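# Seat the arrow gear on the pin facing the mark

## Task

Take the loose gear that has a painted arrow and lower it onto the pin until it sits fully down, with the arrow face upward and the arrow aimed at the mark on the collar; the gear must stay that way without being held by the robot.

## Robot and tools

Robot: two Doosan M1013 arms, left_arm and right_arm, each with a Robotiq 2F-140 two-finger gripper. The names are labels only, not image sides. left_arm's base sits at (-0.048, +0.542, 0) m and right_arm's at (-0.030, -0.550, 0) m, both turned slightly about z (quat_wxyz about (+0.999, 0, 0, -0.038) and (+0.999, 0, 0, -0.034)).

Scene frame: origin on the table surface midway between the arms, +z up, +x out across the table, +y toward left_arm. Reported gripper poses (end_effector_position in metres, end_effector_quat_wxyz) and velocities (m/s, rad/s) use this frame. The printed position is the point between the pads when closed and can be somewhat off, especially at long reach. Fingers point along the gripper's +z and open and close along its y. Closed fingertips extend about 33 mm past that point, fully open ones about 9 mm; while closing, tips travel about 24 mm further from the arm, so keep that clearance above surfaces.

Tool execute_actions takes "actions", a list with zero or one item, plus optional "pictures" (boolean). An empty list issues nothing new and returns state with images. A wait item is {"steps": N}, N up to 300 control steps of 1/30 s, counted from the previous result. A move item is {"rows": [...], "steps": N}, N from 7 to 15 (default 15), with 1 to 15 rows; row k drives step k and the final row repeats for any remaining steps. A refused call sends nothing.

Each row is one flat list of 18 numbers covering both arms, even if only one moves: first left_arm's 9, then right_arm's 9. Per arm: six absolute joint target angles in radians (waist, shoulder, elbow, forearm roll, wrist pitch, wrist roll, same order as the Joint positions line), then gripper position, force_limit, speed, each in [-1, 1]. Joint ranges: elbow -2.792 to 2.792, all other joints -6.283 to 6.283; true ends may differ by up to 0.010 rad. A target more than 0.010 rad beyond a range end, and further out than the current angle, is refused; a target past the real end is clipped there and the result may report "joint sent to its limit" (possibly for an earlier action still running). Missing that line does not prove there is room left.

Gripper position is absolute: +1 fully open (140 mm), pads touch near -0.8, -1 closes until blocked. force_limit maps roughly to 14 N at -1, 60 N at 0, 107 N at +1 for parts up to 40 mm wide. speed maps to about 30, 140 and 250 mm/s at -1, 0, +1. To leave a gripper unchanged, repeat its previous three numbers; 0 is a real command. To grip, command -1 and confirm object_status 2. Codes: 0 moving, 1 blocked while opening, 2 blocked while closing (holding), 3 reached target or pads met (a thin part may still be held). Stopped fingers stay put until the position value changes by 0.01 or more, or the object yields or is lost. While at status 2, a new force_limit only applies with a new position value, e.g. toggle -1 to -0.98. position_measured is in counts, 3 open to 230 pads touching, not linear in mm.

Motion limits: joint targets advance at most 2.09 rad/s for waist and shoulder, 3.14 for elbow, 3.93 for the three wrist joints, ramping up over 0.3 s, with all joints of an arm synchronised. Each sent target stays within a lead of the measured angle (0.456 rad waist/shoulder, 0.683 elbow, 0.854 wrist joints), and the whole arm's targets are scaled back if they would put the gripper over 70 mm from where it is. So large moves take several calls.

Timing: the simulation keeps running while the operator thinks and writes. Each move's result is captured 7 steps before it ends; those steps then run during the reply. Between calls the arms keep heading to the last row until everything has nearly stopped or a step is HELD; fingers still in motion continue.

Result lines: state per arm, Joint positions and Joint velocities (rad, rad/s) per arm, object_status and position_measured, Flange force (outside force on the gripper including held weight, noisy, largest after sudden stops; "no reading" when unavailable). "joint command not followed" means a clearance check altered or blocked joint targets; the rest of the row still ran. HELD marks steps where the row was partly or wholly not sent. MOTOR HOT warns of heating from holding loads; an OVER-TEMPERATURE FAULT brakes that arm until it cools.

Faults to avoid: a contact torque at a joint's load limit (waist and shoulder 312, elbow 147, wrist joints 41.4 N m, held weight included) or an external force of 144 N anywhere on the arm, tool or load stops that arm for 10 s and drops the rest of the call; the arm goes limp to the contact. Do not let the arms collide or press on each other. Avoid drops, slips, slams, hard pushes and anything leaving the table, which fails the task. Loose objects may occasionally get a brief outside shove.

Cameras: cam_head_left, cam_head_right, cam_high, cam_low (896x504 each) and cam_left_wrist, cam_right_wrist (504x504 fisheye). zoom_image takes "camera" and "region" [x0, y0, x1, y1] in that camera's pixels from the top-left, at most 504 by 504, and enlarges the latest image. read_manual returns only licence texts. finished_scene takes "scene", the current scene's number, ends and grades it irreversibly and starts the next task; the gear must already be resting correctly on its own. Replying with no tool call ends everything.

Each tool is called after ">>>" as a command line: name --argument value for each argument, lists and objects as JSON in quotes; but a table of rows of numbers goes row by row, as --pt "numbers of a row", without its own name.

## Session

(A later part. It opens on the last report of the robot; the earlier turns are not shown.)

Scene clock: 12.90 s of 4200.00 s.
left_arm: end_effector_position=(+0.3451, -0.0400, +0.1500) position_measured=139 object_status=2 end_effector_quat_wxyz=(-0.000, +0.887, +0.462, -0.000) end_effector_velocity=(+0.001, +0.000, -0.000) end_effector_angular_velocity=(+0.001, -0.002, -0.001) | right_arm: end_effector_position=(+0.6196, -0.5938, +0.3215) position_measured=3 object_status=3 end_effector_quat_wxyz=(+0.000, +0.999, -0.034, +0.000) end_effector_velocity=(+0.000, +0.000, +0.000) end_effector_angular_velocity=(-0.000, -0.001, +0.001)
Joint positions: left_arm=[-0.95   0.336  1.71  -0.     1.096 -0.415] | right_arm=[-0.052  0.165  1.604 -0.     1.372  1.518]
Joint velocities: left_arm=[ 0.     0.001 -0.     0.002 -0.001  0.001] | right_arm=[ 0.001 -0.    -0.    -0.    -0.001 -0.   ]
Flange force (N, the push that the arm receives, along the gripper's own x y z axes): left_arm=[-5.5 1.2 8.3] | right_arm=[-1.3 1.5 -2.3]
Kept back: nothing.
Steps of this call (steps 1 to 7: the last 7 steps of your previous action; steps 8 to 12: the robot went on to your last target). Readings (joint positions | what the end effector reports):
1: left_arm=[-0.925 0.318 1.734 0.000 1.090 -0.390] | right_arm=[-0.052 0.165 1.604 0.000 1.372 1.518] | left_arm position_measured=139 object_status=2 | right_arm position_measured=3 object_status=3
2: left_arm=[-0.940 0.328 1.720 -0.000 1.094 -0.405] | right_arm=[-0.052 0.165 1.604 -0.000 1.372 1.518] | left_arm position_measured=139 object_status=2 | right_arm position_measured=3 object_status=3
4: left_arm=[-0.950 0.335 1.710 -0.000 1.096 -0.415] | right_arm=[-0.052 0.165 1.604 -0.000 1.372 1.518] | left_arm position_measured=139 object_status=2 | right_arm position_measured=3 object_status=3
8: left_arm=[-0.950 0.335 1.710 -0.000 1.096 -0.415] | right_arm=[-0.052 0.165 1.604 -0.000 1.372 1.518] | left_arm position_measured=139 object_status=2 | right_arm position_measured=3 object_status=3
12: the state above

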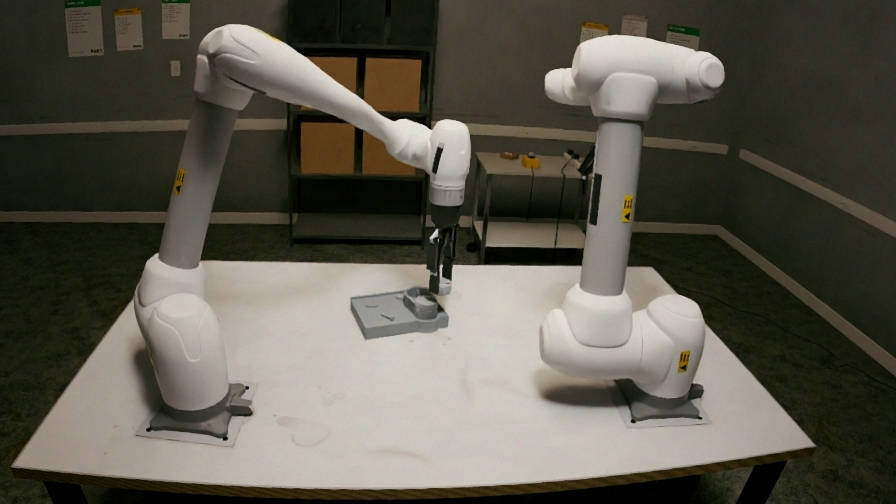

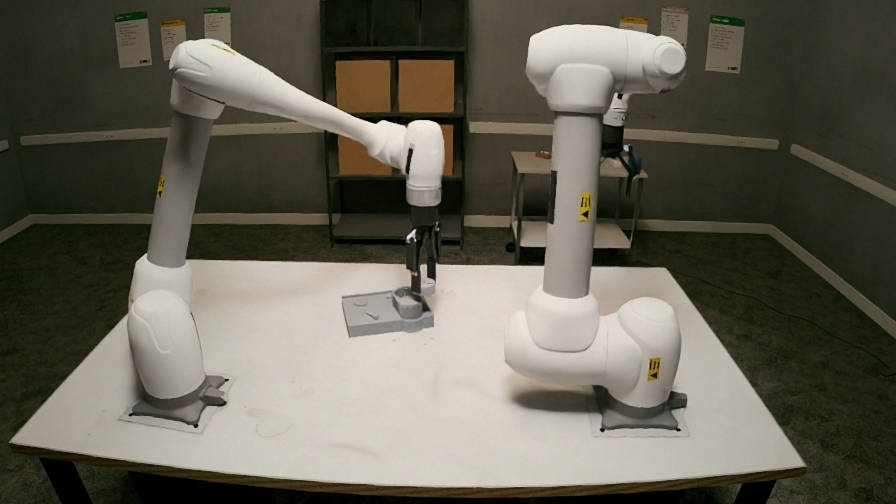

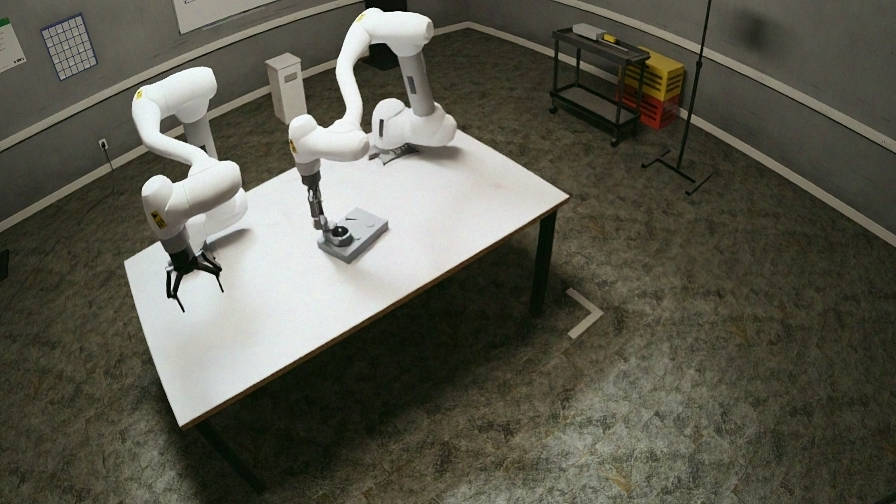

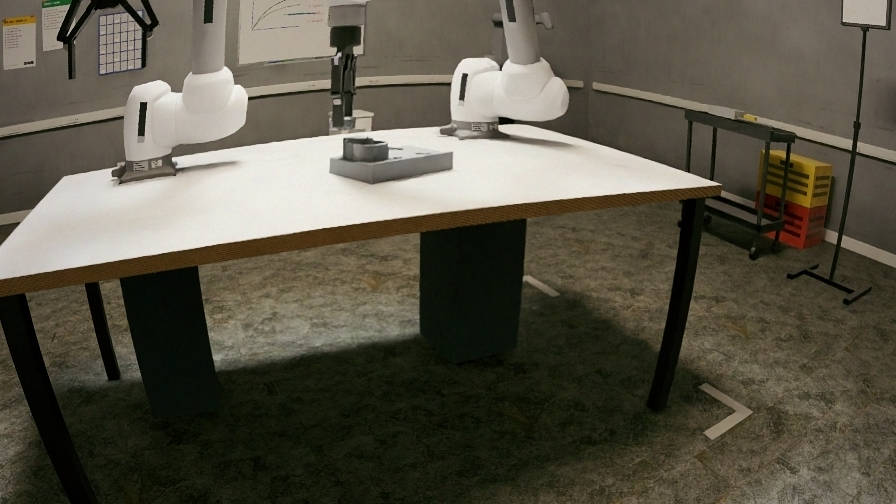

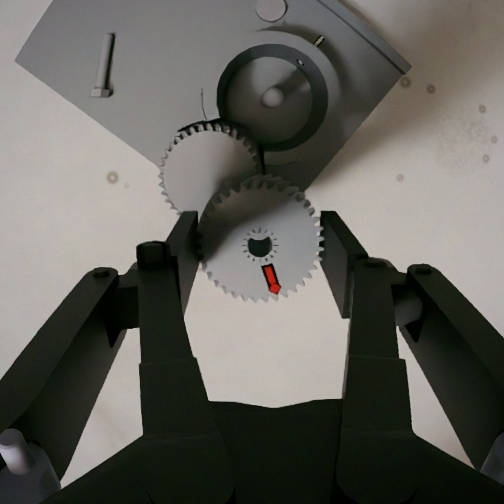

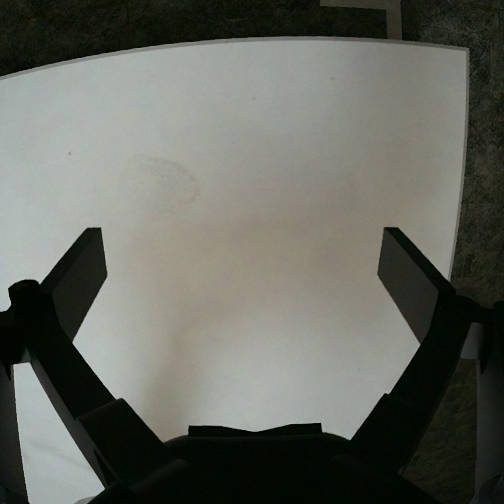

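>>> execute_actions --actions '[{"rows":[[-0.8491,0.3225,1.7483,0,1.0708,-3.2023,-1,-0.3,-0.7,-0.052,0.165,1.604,0,1.372,1.518,1,0,0]]}]'

>>> execute_actions --actions '[{"steps":28}]'

>>> execute_actions --actions '[{"rows":[[-0.8491,0.3241,1.7502,0,1.0673,-3.2023,-1,-0.3,-0.7,-0.052,0.165,1.604,0,1.372,1.518,1,0,0],[-0.8491,0.3257,1.7520,0,1.0639,-3.2023,-1,-0.3,-0.7,-0.052,0.165,1.604,0,1.372,1.518,1,0,0],[-0.8491,0.3273,1.7538,0,1.0605,-3.2023,-1,-0.3,-0.7,-0.052,0.165,1.604,0,1.372,1.518,1,0,0],[-0.8491,0.3289,1.7557,0,1.057,-3.2023,-1,-0.3,-0.7,-0.052,0.165,1.604,0,1.372,1.518,1,0,0],[-0.8491,0.3305,1.7575,0,1.0536,-3.2023,-1,-0.3,-0.7,-0.052,0.165,1.604,0,1.372,1.518,1,0,0],[-0.8491,0.3321,1.7594,0,1.0501,-3.2023,-1,-0.3,-0.7,-0.052,0.165,1.604,0,1.372,1.518,1,0,0]]}]' --pictures true

>>> zoom_image --camera "cam_left_wrist" --region '[170, 70, 410, 310]'

Scene clock: 14.00 s of 4200.00 s.
left_arm: end_effector_position=(+0.3652, -0.0189, +0.1460) position_measured=139 object_status=2 end_effector_quat_wxyz=(+0.000, +0.781, +0.624, -0.000) end_effector_velocity=(+0.158, +0.175, -0.034) end_effector_angular_velocity=(+0.001, +0.001, +3.281) | right_arm: end_effector_position=(+0.6196, -0.5938, +0.3215) position_measured=3 object_status=3 end_effector_quat_wxyz=(+0.000, +0.999, -0.034, +0.000) end_effector_velocity=(-0.000, +0.001, -0.000) end_effector_angular_velocity=(+0.000, +0.000, +0.001)
Joint positions: left_arm=[-0.91   0.33   1.725  0.     1.086 -0.763] | right_arm=[-0.052  0.165  1.604 -0.     1.372  1.518]
Joint velocities: left_arm=[ 0.329 -0.042  0.127 -0.001 -0.084 -2.951] | right_arm=[ 0.001  0.     0.     0.     0.    -0.   ]
Flange force (N, the push that the arm receives, along the gripper's own x y z axes): left_arm=[-8.9 -1.0 9.6] | right_arm=[-1.7 -0.1 -2.8]
Steps of this call (steps 1 to 25: the robot went on to your last target; steps 26 to 33: the first 8 steps of this action). Readings (joint positions | what the end effector reports):
26: left_arm=[-0.950 0.336 1.710 -0.000 1.096 -0.415] | right_arm=[-0.052 0.165 1.604 -0.000 1.372 1.518] | left_arm position_measured=139 object_status=2 | right_arm position_measured=3 object_status=3
27: left_arm=[-0.949 0.336 1.710 -0.000 1.096 -0.423] | right_arm=[-0.052 0.165 1.604 -0.000 1.372 1.518] | left_arm position_measured=139 object_status=2 | right_arm position_measured=3 object_status=3
29: left_arm=[-0.943 0.335 1.712 -0.000 1.094 -0.478] | right_arm=[-0.052 0.165 1.604 -0.000 1.372 1.518] | left_arm position_measured=139 object_status=2 | right_arm position_measured=3 object_status=3
33: the state above

Scene clock: 14.93 s of 4200.00 s.
left_arm: end_effector_position=(+0.3932, +0.0141, +0.1400) position_measured=139 object_status=2 end_effector_quat_wxyz=(+0.000, -0.346, +0.938, +0.000) end_effector_velocity=(+0.000, -0.000, +0.000) end_effector_angular_velocity=(+0.000, -0.001, +0.001) | right_arm: end_effector_position=(+0.6196, -0.5938, +0.3215) position_measured=3 object_status=3 end_effector_quat_wxyz=(+0.000, +0.999, -0.034, +0.000) end_effector_velocity=(-0.001, -0.000, -0.000) end_effector_angular_velocity=(+0.000, +0.002, -0.001)
Joint positions: left_arm=[-0.849  0.323  1.748  0.     1.071 -3.202] | right_arm=[-0.052  0.165  1.604 -0.     1.372  1.518]
Joint velocities: left_arm=[ 0.     0.001 -0.001  0.001  0.    -0.002] | right_arm=[-0.001  0.     0.     0.     0.001 -0.   ]
Flange force (N, the push that the arm receives, along the gripper's own x y z axes): left_arm=[5.0 -1.0 7.3] | right_arm=[-0.4 1.1 -2.8]
Kept back: nothing.
Steps of this call (steps 1 to 7: the last 7 steps of your previous action; steps 8 to 28: the robot went on to your last target). Readings (joint positions | what the end effector reports):
1: left_arm=[-0.899 0.329 1.729 0.000 1.083 -0.871] | right_arm=[-0.052 0.165 1.604 -0.000 1.372 1.518] | left_arm position_measured=139 object_status=2 | right_arm position_measured=3 object_status=3
2: left_arm=[-0.889 0.328 1.733 0.000 1.081 -0.993] | right_arm=[-0.052 0.165 1.604 -0.000 1.372 1.518] | left_arm position_measured=139 object_status=2 | right_arm position_measured=3 object_status=3
4: left_arm=[-0.874 0.326 1.739 0.000 1.077 -1.246] | right_arm=[-0.052 0.165 1.604 -0.000 1.372 1.518] | left_arm position_measured=139 object_status=2 | right_arm position_measured=3 object_status=3
8: left_arm=[-0.859 0.324 1.745 0.000 1.073 -1.748] | right_arm=[-0.052 0.165 1.604 -0.000 1.372 1.518] | left_arm position_measured=139 object_status=2 | right_arm position_measured=3 object_status=3
28: the state above

Scene clock: 15.20 s of 4200.00 s.
left_arm: end_effector_position=(+0.3932, +0.0142, +0.1282) position_measured=139 object_status=2 end_effector_quat_wxyz=(-0.000, -0.346, +0.938, +0.000) end_effector_velocity=(-0.002, +0.000, -0.015) end_effector_angular_velocity=(+0.002, +0.003, -0.001) | right_arm: end_effector_position=(+0.6196, -0.5938, +0.3215) position_measured=3 object_status=3 end_effector_quat_wxyz=(+0.000, +0.999, -0.034, +0.000) end_effector_velocity=(+0.000, +0.000, -0.001) end_effector_angular_velocity=(-0.000, -0.000, +0.001)
Joint positions: left_arm=[-0.849  0.332  1.759  0.     1.051 -3.202] | right_arm=[-0.052  0.165  1.604 -0.     1.372  1.518]
Joint velocities: left_arm=[-0.002  0.011  0.014 -0.002 -0.023 -0.   ] | right_arm=[ 0.001  0.     0.001 -0.    -0.001 -0.   ]
Flange force (N, the push that the arm receives, along the gripper's own x y z axes): left_arm=[5.1 -3.3 9.4] | right_arm=[-1.3 0.5 -2.1]
Steps of this call (steps 1 to 8: the first 8 steps of this action). Readings (joint positions | what the end effector reports):
1: left_arm=[-0.849 0.323 1.748 0.000 1.071 -3.202] | right_arm=[-0.052 0.165 1.604 -0.000 1.372 1.518] | left_arm position_measured=139 object_status=2 | right_arm position_measured=3 object_status=3
2: left_arm=[-0.849 0.323 1.749 0.000 1.069 -3.202] | right_arm=[-0.052 0.165 1.604 -0.000 1.372 1.518] | left_arm position_measured=139 object_status=2 | right_arm position_measured=3 object_status=3
4: left_arm=[-0.849 0.326 1.753 0.000 1.063 -3.202] | right_arm=[-0.052 0.165 1.604 -0.000 1.372 1.518] | left_arm position_measured=139 object_status=2 | right_arm position_measured=3 object_status=3
8: the state above

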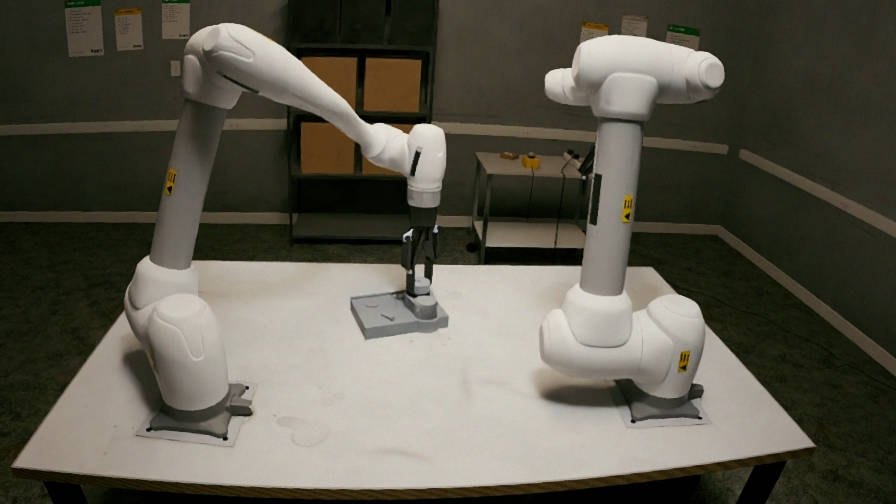

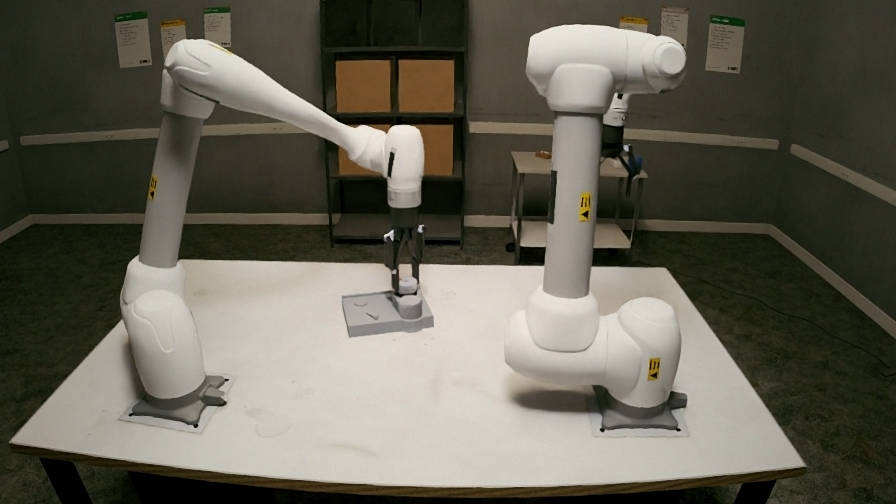

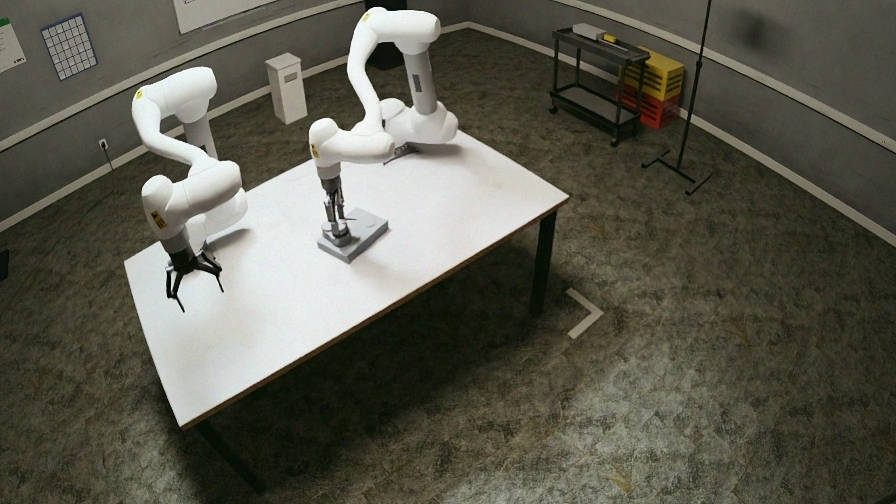

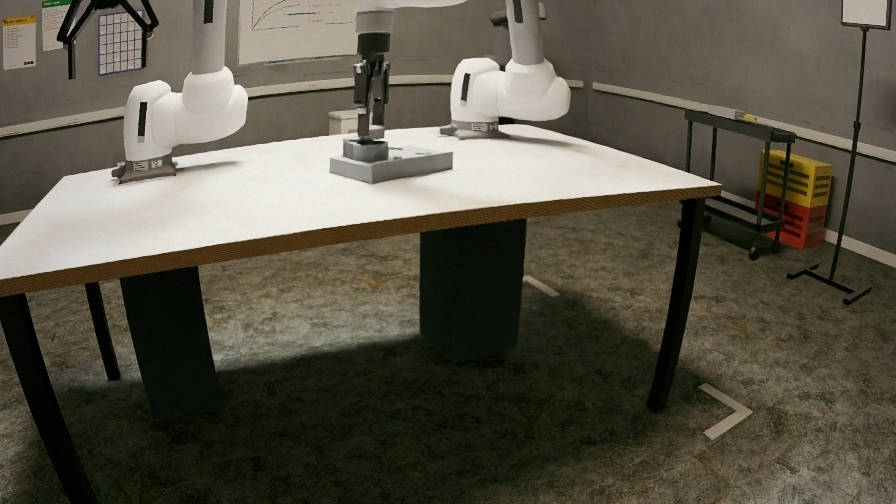

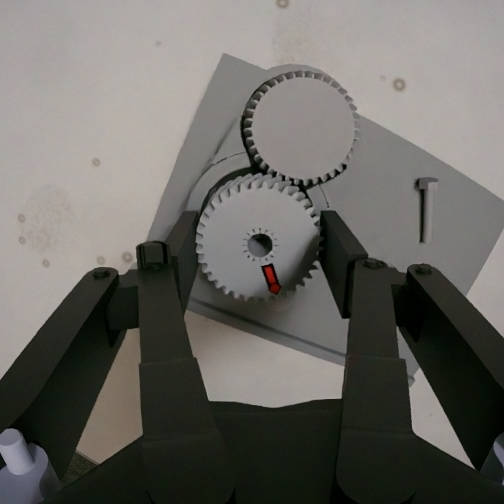

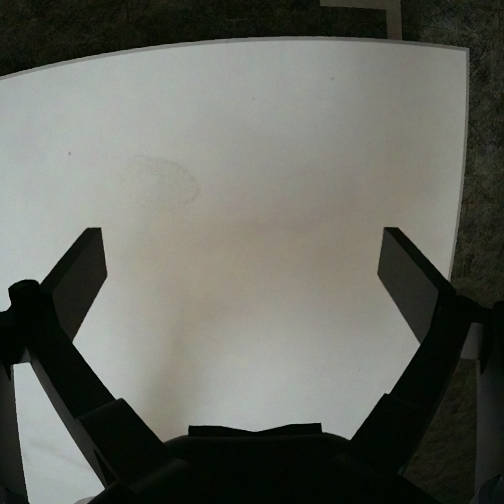

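Region (170, 70, 410, 310) of cam_left_wrist's 504x504 image, scaled by 2.100, with more detail than that image has.

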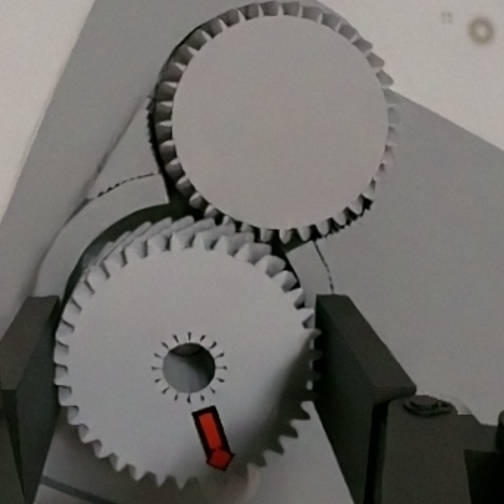

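Descend along the model helix to 0.122.

>>> execute_actions --actions '[{"rows":[[-0.8491,0.3329,1.7603,0,1.0484,-3.2023,-1,-0.3,-0.7,-0.052,0.165,1.604,0,1.372,1.518,1,0,0],[-0.8491,0.3337,1.7612,0,1.0467,-3.2023,-1,-0.3,-0.7,-0.052,0.165,1.604,0,1.372,1.518,1,0,0],[-0.8491,0.3345,1.7621,0,1.045,-3.2023,-1,-0.3,-0.7,-0.052,0.165,1.604,0,1.372,1.518,1,0,0],[-0.8491,0.3353,1.763,0,1.0433,-3.1918,-1,-0.3,-0.7,-0.052,0.165,1.604,0,1.372,1.518,1,0,0],[-0.8491,0.3361,1.7639,0,1.0416,-3.1813,-1,-0.3,-0.7,-0.052,0.165,1.604,0,1.372,1.518,1,0,0],[-0.8491,0.3369,1.7648,0,1.0399,-3.1708,-1,-0.3,-0.7,-0.052,0.165,1.604,0,1.372,1.518,1,0,0]]}]'

Scene clock: 15.77 s of 4200.00 s.
left_arm: end_effector_position=(+0.3933, +0.0141, +0.1223) position_measured=139 object_status=2 end_effector_quat_wxyz=(+0.000, -0.332, +0.943, -0.000) end_effector_velocity=(+0.000, +0.001, -0.008) end_effector_angular_velocity=(+0.001, +0.000, -0.101) | right_arm: end_effector_position=(+0.6196, -0.5938, +0.3215) position_measured=3 object_status=3 end_effector_quat_wxyz=(+0.000, +0.999, -0.034, +0.000) end_effector_velocity=(+0.000, +0.000, +0.000) end_effector_angular_velocity=(-0.000, +0.000, +0.001)
Joint positions: left_arm=[-0.849  0.337  1.765  0.     1.04  -3.173] | right_arm=[-0.052  0.165  1.604 -0.     1.372  1.518]
Joint velocities: left_arm=[ 0.001  0.006  0.008  0.001 -0.013  0.102] | right_arm=[ 0.001  0.    -0.001 -0.     0.001 -0.   ]
Flange force (N, the push that the arm receives, along the gripper's own x y z axes): left_arm=[3.1 -13.5 2.6] | right_arm=[-1.7 3.0 -1.5]
Steps of this call (steps 1 to 7: the last 7 steps of your previous action; steps 8 to 9: the robot went on to your last target; steps 10 to 17: the first 8 steps of this action). Readings (joint positions | what the end effector reports):
10: left_arm=[-0.849 0.332 1.759 0.000 1.050 -3.202] | right_arm=[-0.052 0.165 1.604 -0.000 1.372 1.518] | left_arm position_measured=139 object_status=2 | right_arm position_measured=3 object_status=3
11: left_arm=[-0.849 0.333 1.760 0.000 1.049 -3.202] | right_arm=[-0.052 0.165 1.604 -0.000 1.372 1.518] | left_arm position_measured=139 object_status=2 | right_arm position_measured=3 object_status=3
13: left_arm=[-0.849 0.334 1.761 0.000 1.046 -3.202] | right_arm=[-0.052 0.165 1.604 -0.000 1.372 1.518] | left_arm position_measured=139 object_status=2 | right_arm position_measured=3 object_status=3
17: the state above

>>> execute_actions --actions '[{"rows":[[-0.8491,0.33775,1.7636,0,1.04025,-3.1708,-1,-0.3,-0.7,-0.052,0.165,1.604,0,1.372,1.518,1,0,0],[-0.8491,0.33775,1.7636,0,1.04025,-3.1708,-1,-0.3,-0.7,-0.052,0.165,1.604,0,1.372,1.518,1,0,0],[-0.8491,0.33857,1.76448,0,1.03855,-3.1603,-1,-0.3,-0.7,-0.052,0.165,1.604,0,1.372,1.518,1,0,0],[-0.8491,0.33857,1.76448,0,1.03855,-3.1603,-1,-0.3,-0.7,-0.052,0.165,1.604,0,1.372,1.518,1,0,0],[-0.8491,0.33939,1.76536,0,1.03685,-3.1498,-1,-0.3,-0.7,-0.052,0.165,1.604,0,1.372,1.518,1,0,0]]}]' --pictures true

>>> zoom_image --camera "cam_left_wrist" --region '[180, 140, 350, 310]'

Scene clock: 16.60 s of 4200.00 s.
left_arm: end_effector_position=(+0.3936, +0.0138, +0.1202) position_measured=139 object_status=2 end_effector_quat_wxyz=(-0.000, -0.321, +0.947, +0.000) end_effector_velocity=(+0.003, +0.000, +0.000) end_effector_angular_velocity=(-0.003, -0.005, -0.014) | right_arm: end_effector_position=(+0.6196, -0.5938, +0.3215) position_measured=3 object_status=3 end_effector_quat_wxyz=(+0.000, +0.999, -0.034, +0.000) end_effector_velocity=(+0.001, -0.001, -0.000) end_effector_angular_velocity=(-0.000, -0.002, -0.002)
Joint positions: left_arm=[-0.849  0.339  1.765  0.     1.037 -3.15 ] | right_arm=[-0.052  0.165  1.604 -0.     1.372  1.518]
Joint velocities: left_arm=[ 0.002 -0.001  0.001  0.003 -0.005  0.015] | right_arm=[-0.002 -0.     0.    -0.    -0.003  0.   ]
Flange force (N, the push that the arm receives, along the gripper's own x y z axes): left_arm=[-20.5 6.8 -23.3] | right_arm=[-0.8 2.4 -2.2]
Steps of this call (steps 1 to 7: the last 7 steps of your previous action; steps 8 to 15: the robot went on to your last target; steps 16 to 17: nothing new was sent; steps 18 to 25: the first 8 steps of this action). Readings (joint positions | what the end effector reports):
18: left_arm=[-0.849 0.337 1.765 0.000 1.040 -3.171] | right_arm=[-0.052 0.165 1.604 -0.000 1.372 1.518] | left_arm position_measured=139 object_status=2 | right_arm position_measured=3 object_status=3
19: left_arm=[-0.849 0.337 1.765 0.000 1.040 -3.171] | right_arm=[-0.052 0.165 1.604 -0.000 1.372 1.518] | left_arm position_measured=139 object_status=2 | right_arm position_measured=3 object_status=3
21: left_arm=[-0.849 0.338 1.764 0.000 1.040 -3.166] | right_arm=[-0.052 0.165 1.604 -0.000 1.372 1.518] | left_arm position_measured=139 object_status=2 | right_arm position_measured=3 object_status=3
25: the state above

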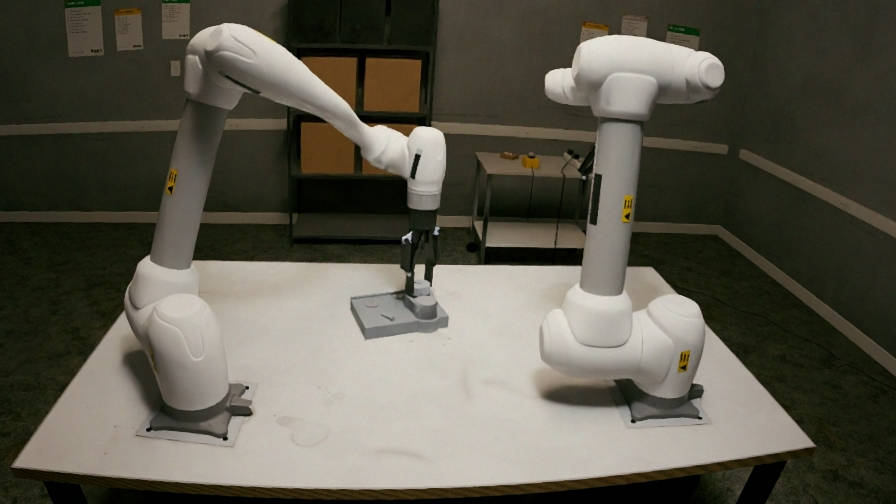

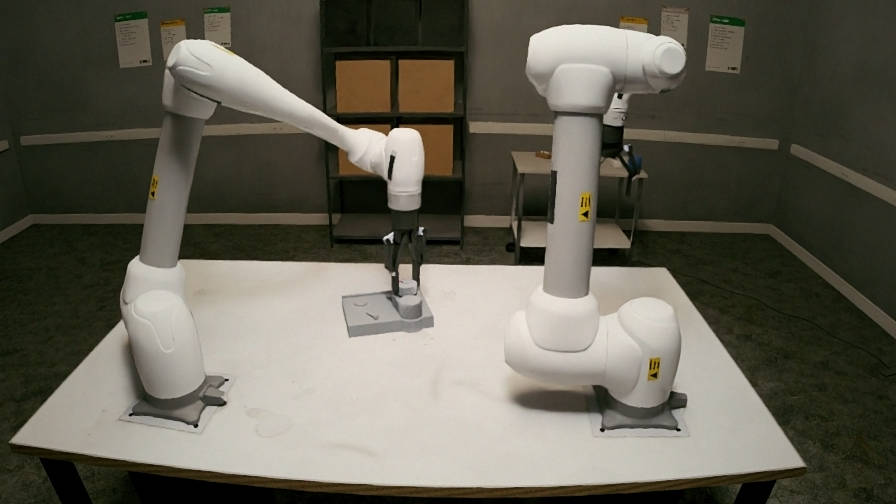

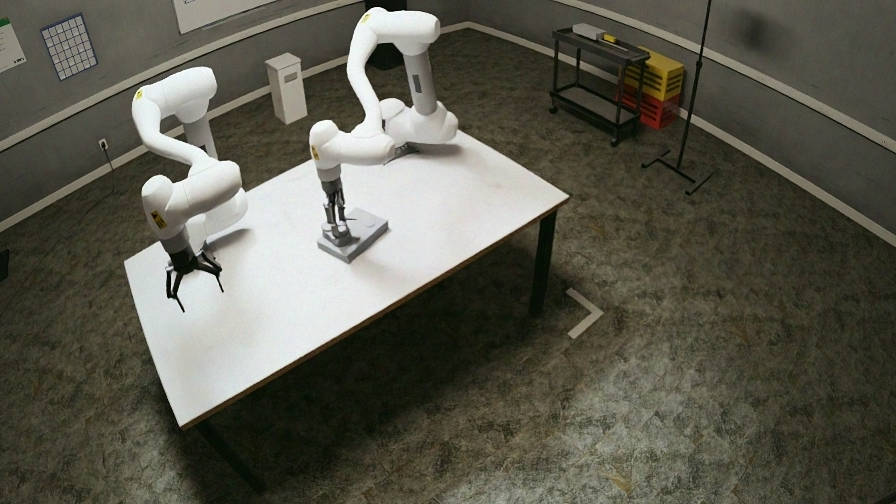

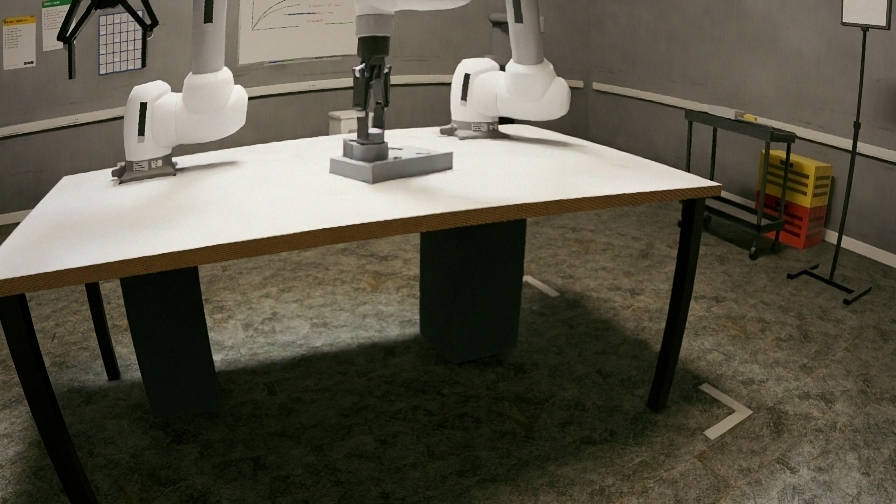

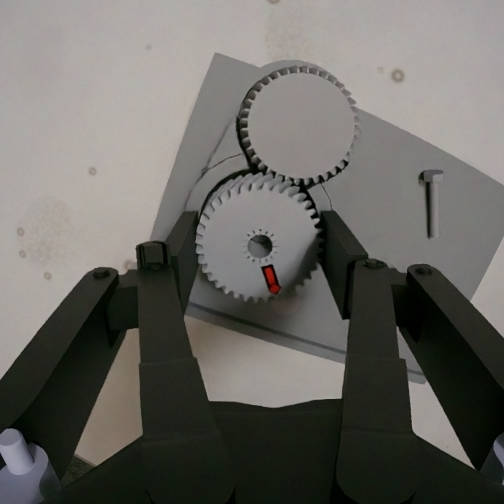

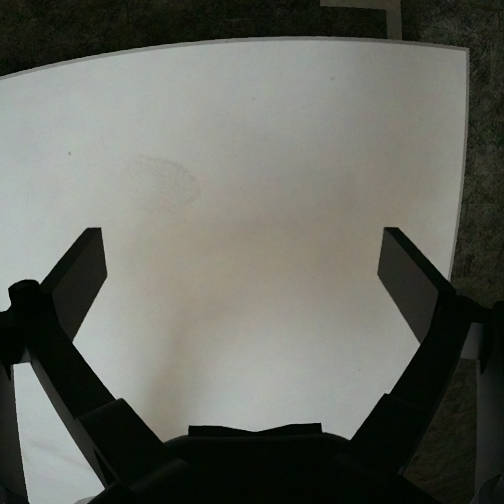

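Region (180, 140, 350, 310) of cam_left_wrist's 504x504 image, scaled by 2.965, with more detail than that image has.

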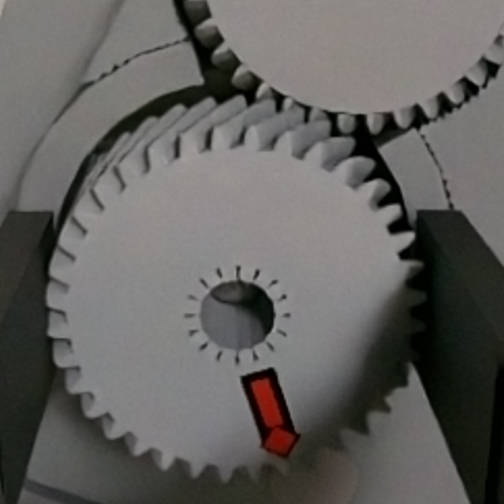

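>>> execute_actions --actions '[{"rows":[[-0.8491,0.33693,1.76272,0,1.04195,-3.1498,-1,-0.3,-0.7,-0.052,0.165,1.604,0,1.372,1.518,1,0,0],[-0.8491,0.33693,1.76272,0,1.04195,-3.1498,-1,-0.3,-0.7,-0.052,0.165,1.604,0,1.372,1.518,1,0,0],[-0.8491,0.33693,1.76272,0,1.04195,-3.1498,-1,-0.3,-0.7,-0.052,0.165,1.604,0,1.372,1.518,1,0,0],[-0.8488,0.33693,1.76272,0,1.04195,-3.24,-1,-0.3,-0.7,-0.052,0.165,1.604,0,1.372,1.518,1,0,0]],"steps":11}]'

>>> execute_actions --actions '[{"rows":[[-0.8488,0.33775,1.7636,0,1.04025,-3.24,-1,-0.3,-0.7,-0.052,0.165,1.604,0,1.372,1.518,1,0,0],[-0.8488,0.33775,1.7636,0,1.04025,-3.24,-1,-0.3,-0.7,-0.052,0.165,1.604,0,1.372,1.518,1,0,0],[-0.8488,0.33857,1.76448,0,1.03855,-3.229,-1,-0.3,-0.7,-0.052,0.165,1.604,0,1.372,1.518,1,0,0],[-0.8488,0.33857,1.76448,0,1.03855,-3.229,-1,-0.3,-0.7,-0.052,0.165,1.604,0,1.372,1.518,1,0,0],[-0.8488,0.33939,1.76536,0,1.03685,-3.218,-1,-0.3,-0.7,-0.052,0.165,1.604,0,1.372,1.518,1,0,0]]}]'

Scene clock: 17.40 s of 4200.00 s.
left_arm: end_effector_position=(+0.3934, +0.0137, +0.1226) position_measured=139 object_status=2 end_effector_quat_wxyz=(-0.000, -0.321, +0.947, +0.000) end_effector_velocity=(-0.000, -0.001, +0.006) end_effector_angular_velocity=(+0.001, +0.001, +0.014) | right_arm: end_effector_position=(+0.6196, -0.5938, +0.3215) position_measured=3 object_status=3 end_effector_quat_wxyz=(+0.000, +0.999, -0.034, +0.000) end_effector_velocity=(-0.001, -0.000, -0.000) end_effector_angular_velocity=(+0.000, +0.002, -0.001)
Joint positions: left_arm=[-0.849  0.337  1.763 -0.     1.041 -3.15 ] | right_arm=[-0.052  0.165  1.604 -0.     1.372  1.518]
Joint velocities: left_arm=[-0.001 -0.004 -0.007 -0.001  0.012 -0.015] | right_arm=[-0.001  0.     0.001 -0.     0.001  0.   ]
Flange force (N, the push that the arm receives, along the gripper's own x y z axes): left_arm=[-2.6 -7.4 11.5] | right_arm=[-1.0 2.0 -2.3]
Steps of this call (steps 1 to 7: the last 7 steps of your previous action; steps 8 to 15: the robot went on to your last target; steps 16 to 20: nothing new was sent; steps 21 to 24: the first 4 steps of this action). Readings (joint positions | what the end effector reports):
21: left_arm=[-0.849 0.339 1.765 0.000 1.037 -3.150] | right_arm=[-0.052 0.165 1.604 0.000 1.372 1.518] | left_arm position_measured=139 object_status=2 | right_arm position_measured=3 object_status=3
22: left_arm=[-0.849 0.338 1.765 -0.000 1.039 -3.150] | right_arm=[-0.052 0.165 1.604 0.000 1.372 1.518] | left_arm position_measured=139 object_status=2 | right_arm position_measured=3 object_status=3
24: the state above

Scene clock: 17.90 s of 4200.00 s.
left_arm: end_effector_position=(+0.3938, +0.0137, +0.1205) position_measured=139 object_status=2 end_effector_quat_wxyz=(+0.000, -0.353, +0.935, -0.000) end_effector_velocity=(-0.001, -0.000, -0.002) end_effector_angular_velocity=(+0.000, -0.000, -0.019) | right_arm: end_effector_position=(+0.6196, -0.5938, +0.3215) position_measured=3 object_status=3 end_effector_quat_wxyz=(+0.000, +0.999, -0.034, +0.000) end_effector_velocity=(+0.000, +0.001, +0.000) end_effector_angular_velocity=(+0.000, -0.001, +0.001)
Joint positions: left_arm=[-0.849  0.339  1.765  0.     1.037 -3.218] | right_arm=[-0.052  0.165  1.604 -0.     1.372  1.518]
Joint velocities: left_arm=[-0.001  0.001  0.003  0.    -0.005  0.017] | right_arm=[ 0.001  0.    -0.     0.    -0.001  0.   ]
Flange force (N, the push that the arm receives, along the gripper's own x y z axes): left_arm=[-8.8 12.3 -62.4] | right_arm=[0.0 1.3 -2.7]
Steps of this call (steps 1 to 7: the last 7 steps of your previous action; steps 8 to 15: the first 8 steps of this action). Readings (joint positions | what the end effector reports):
8: left_arm=[-0.849 0.337 1.763 -0.000 1.042 -3.240] | right_arm=[-0.052 0.165 1.604 -0.000 1.372 1.518] | left_arm position_measured=139 object_status=2 | right_arm position_measured=3 object_status=3
9: left_arm=[-0.849 0.337 1.763 -0.000 1.042 -3.240] | right_arm=[-0.052 0.165 1.604 -0.000 1.372 1.518] | left_arm position_measured=139 object_status=2 | right_arm position_measured=3 object_status=3
11: left_arm=[-0.849 0.338 1.764 0.000 1.040 -3.235] | right_arm=[-0.052 0.165 1.604 -0.000 1.372 1.518] | left_arm position_measured=139 object_status=2 | right_arm position_measured=3 object_status=3
15: the state above

>>> execute_actions --actions '[{"rows":[[-0.8488,0.33693,1.76272,0,1.04195,-3.218,-1,-0.3,-0.7,-0.052,0.165,1.604,0,1.372,1.518,1,0,0],[-0.8488,0.33693,1.76272,0,1.04195,-3.218,-1,-0.3,-0.7,-0.052,0.165,1.604,0,1.372,1.518,1,0,0],[-0.8488,0.33693,1.76272,0,1.04195,-3.218,-1,-0.3,-0.7,-0.052,0.165,1.604,0,1.372,1.518,1,0,0],[-0.8488,0.33693,1.76272,0,1.04195,-3.14,-1,-0.3,-0.7,-0.052,0.165,1.604,0,1.372,1.518,1,0,0]],"steps":11}]'

>>> execute_actions --actions '[{"rows":[[-0.8488,0.33775,1.7636,0,1.04025,-3.14,-1,-0.3,-0.7,-0.052,0.165,1.604,0,1.372,1.518,1,0,0],[-0.8488,0.33775,1.7636,0,1.04025,-3.14,-1,-0.3,-0.7,-0.052,0.165,1.604,0,1.372,1.518,1,0,0],[-0.8488,0.33857,1.76448,0,1.03855,-3.129,-1,-0.3,-0.7,-0.052,0.165,1.604,0,1.372,1.518,1,0,0],[-0.8488,0.33857,1.76448,0,1.03855,-3.129,-1,-0.3,-0.7,-0.052,0.165,1.604,0,1.372,1.518,1,0,0],[-0.8488,0.33939,1.76536,0,1.03685,-3.118,-1,-0.3,-0.7,-0.052,0.165,1.604,0,1.372,1.518,1,0,0]]}]' --pictures true

>>> zoom_image --camera "cam_left_wrist" --region '[180, 140, 350, 310]'

Scene clock: 19.00 s of 4200.00 s.
left_arm: end_effector_position=(+0.3935, +0.0140, +0.1223) position_measured=139 object_status=2 end_effector_quat_wxyz=(-0.000, -0.353, +0.936, +0.000) end_effector_velocity=(+0.001, -0.000, +0.011) end_effector_angular_velocity=(-0.001, +0.000, -0.045) | right_arm: end_effector_position=(+0.6196, -0.5938, +0.3215) position_measured=3 object_status=3 end_effector_quat_wxyz=(+0.000, +0.999, -0.034, +0.000) end_effector_velocity=(-0.000, +0.000, -0.001) end_effector_angular_velocity=(+0.000, +0.000, -0.000)
Joint positions: left_arm=[-0.849  0.338  1.763 -0.     1.041 -3.218] | right_arm=[-0.052  0.165  1.604 -0.     1.372  1.518]
Joint velocities: left_arm=[ 0.001 -0.008 -0.011 -0.001  0.019  0.046] | right_arm=[-0.     0.     0.001  0.    -0.001 -0.   ]
Flange force (N, the push that the arm receives, along the gripper's own x y z axes): left_arm=[-3.9 -21.8 12.5] | right_arm=[-1.8 1.5 -2.4]
Steps of this call (steps 1 to 7: the last 7 steps of your previous action; steps 8 to 15: the robot went on to your last target; steps 16 to 29: nothing new was sent; steps 30 to 33: the first 4 steps of this action). Readings (joint positions | what the end effector reports):
30: left_arm=[-0.849 0.339 1.765 -0.000 1.037 -3.218] | right_arm=[-0.052 0.165 1.604 -0.000 1.372 1.518] | left_arm position_measured=139 object_status=2 | right_arm position_measured=3 object_status=3
31: left_arm=[-0.849 0.339 1.765 -0.000 1.039 -3.218] | right_arm=[-0.052 0.165 1.604 -0.000 1.372 1.518] | left_arm position_measured=139 object_status=2 | right_arm position_measured=3 object_status=3
33: the state above

Scene clock: 19.50 s of 4200.00 s.
left_arm: end_effector_position=(+0.3937, +0.0137, +0.1206) position_measured=139 object_status=2 end_effector_quat_wxyz=(-0.000, -0.306, +0.952, -0.000) end_effector_velocity=(-0.001, -0.001, -0.002) end_effector_angular_velocity=(-0.002, +0.001, -0.019) | right_arm: end_effector_position=(+0.6196, -0.5938, +0.3215) position_measured=3 object_status=3 end_effector_quat_wxyz=(+0.000, +0.999, -0.034, +0.000) end_effector_velocity=(-0.000, +0.001, -0.000) end_effector_angular_velocity=(+0.000, +0.002, +0.002)
Joint positions: left_arm=[-0.849  0.339  1.765 -0.     1.037 -3.119] | right_arm=[-0.052  0.165  1.604 -0.     1.372  1.518]
Joint velocities: left_arm=[-0.002  0.001  0.002 -0.002 -0.004  0.018] | right_arm=[ 0.001  0.    -0.    -0.     0.002 -0.   ]
Flange force (N, the push that the arm receives, along the gripper's own x y z axes): left_arm=[-1.2 4.7 -43.4] | right_arm=[-0.3 2.4 -3.0]
Steps of this call (steps 1 to 7: the last 7 steps of your previous action; steps 8 to 15: the first 8 steps of this action). Readings (joint positions | what the end effector reports):
8: left_arm=[-0.849 0.337 1.763 -0.000 1.042 -3.140] | right_arm=[-0.052 0.165 1.604 -0.000 1.372 1.518] | left_arm position_measured=139 object_status=2 | right_arm position_measured=3 object_status=3
9: left_arm=[-0.849 0.337 1.763 -0.000 1.042 -3.140] | right_arm=[-0.052 0.165 1.604 -0.000 1.372 1.518] | left_arm position_measured=139 object_status=2 | right_arm position_measured=3 object_status=3
11: left_arm=[-0.849 0.338 1.764 -0.000 1.040 -3.135] | right_arm=[-0.052 0.165 1.604 -0.000 1.372 1.518] | left_arm position_measured=139 object_status=2 | right_arm position_measured=3 object_status=3
15: the state above

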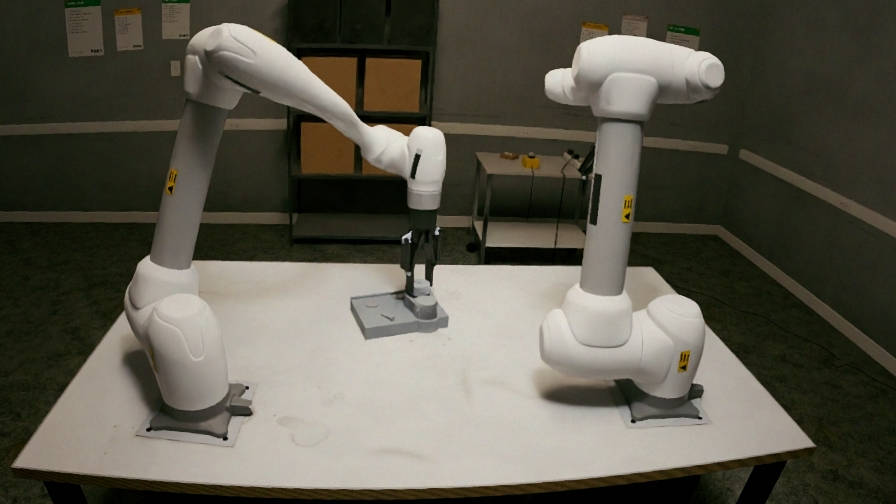

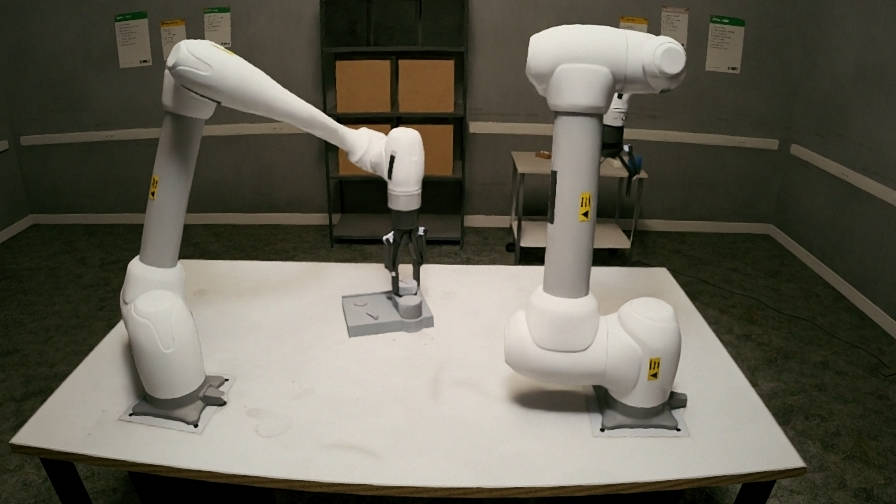

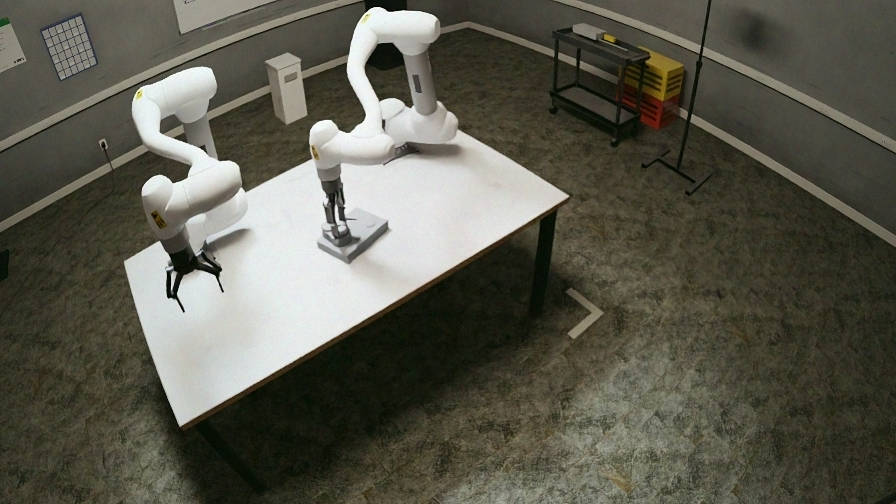

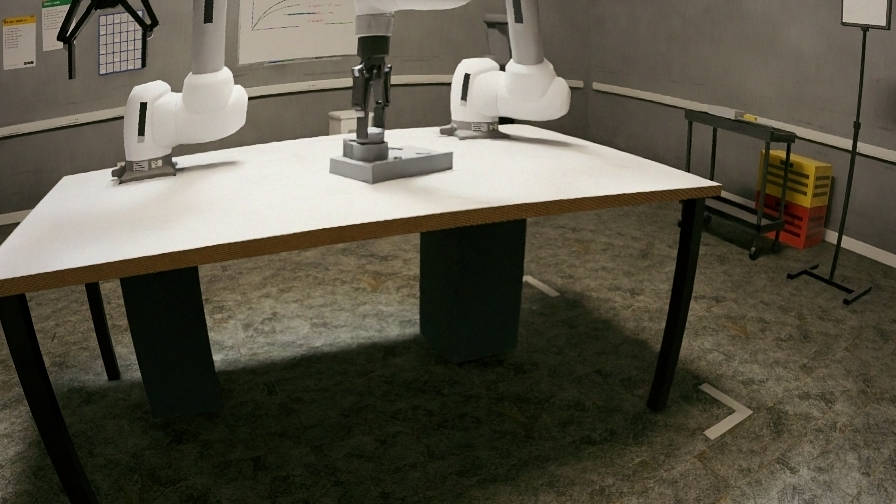

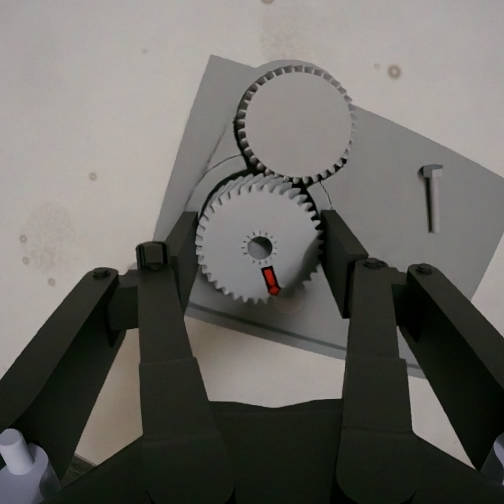

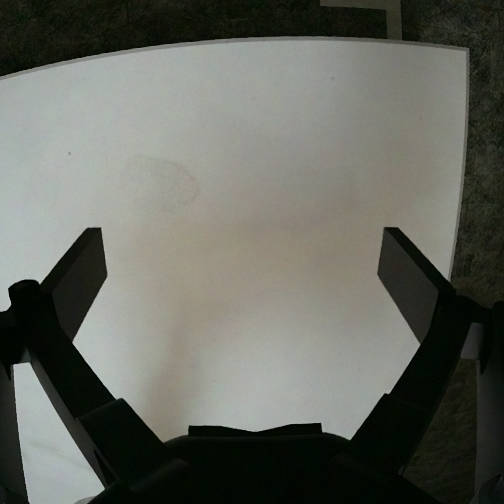

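Region (180, 140, 350, 310) of cam_left_wrist's 504x504 image, scaled by 2.965, with more detail than that image has.

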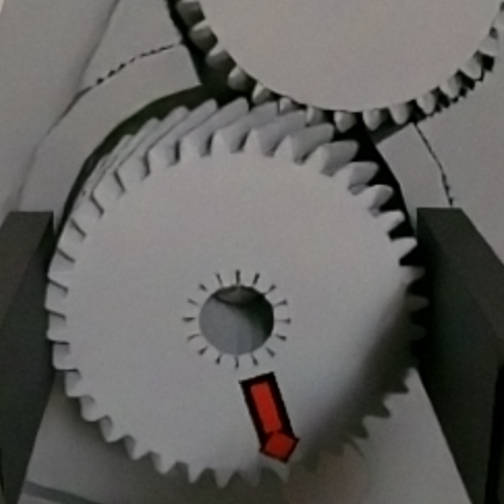

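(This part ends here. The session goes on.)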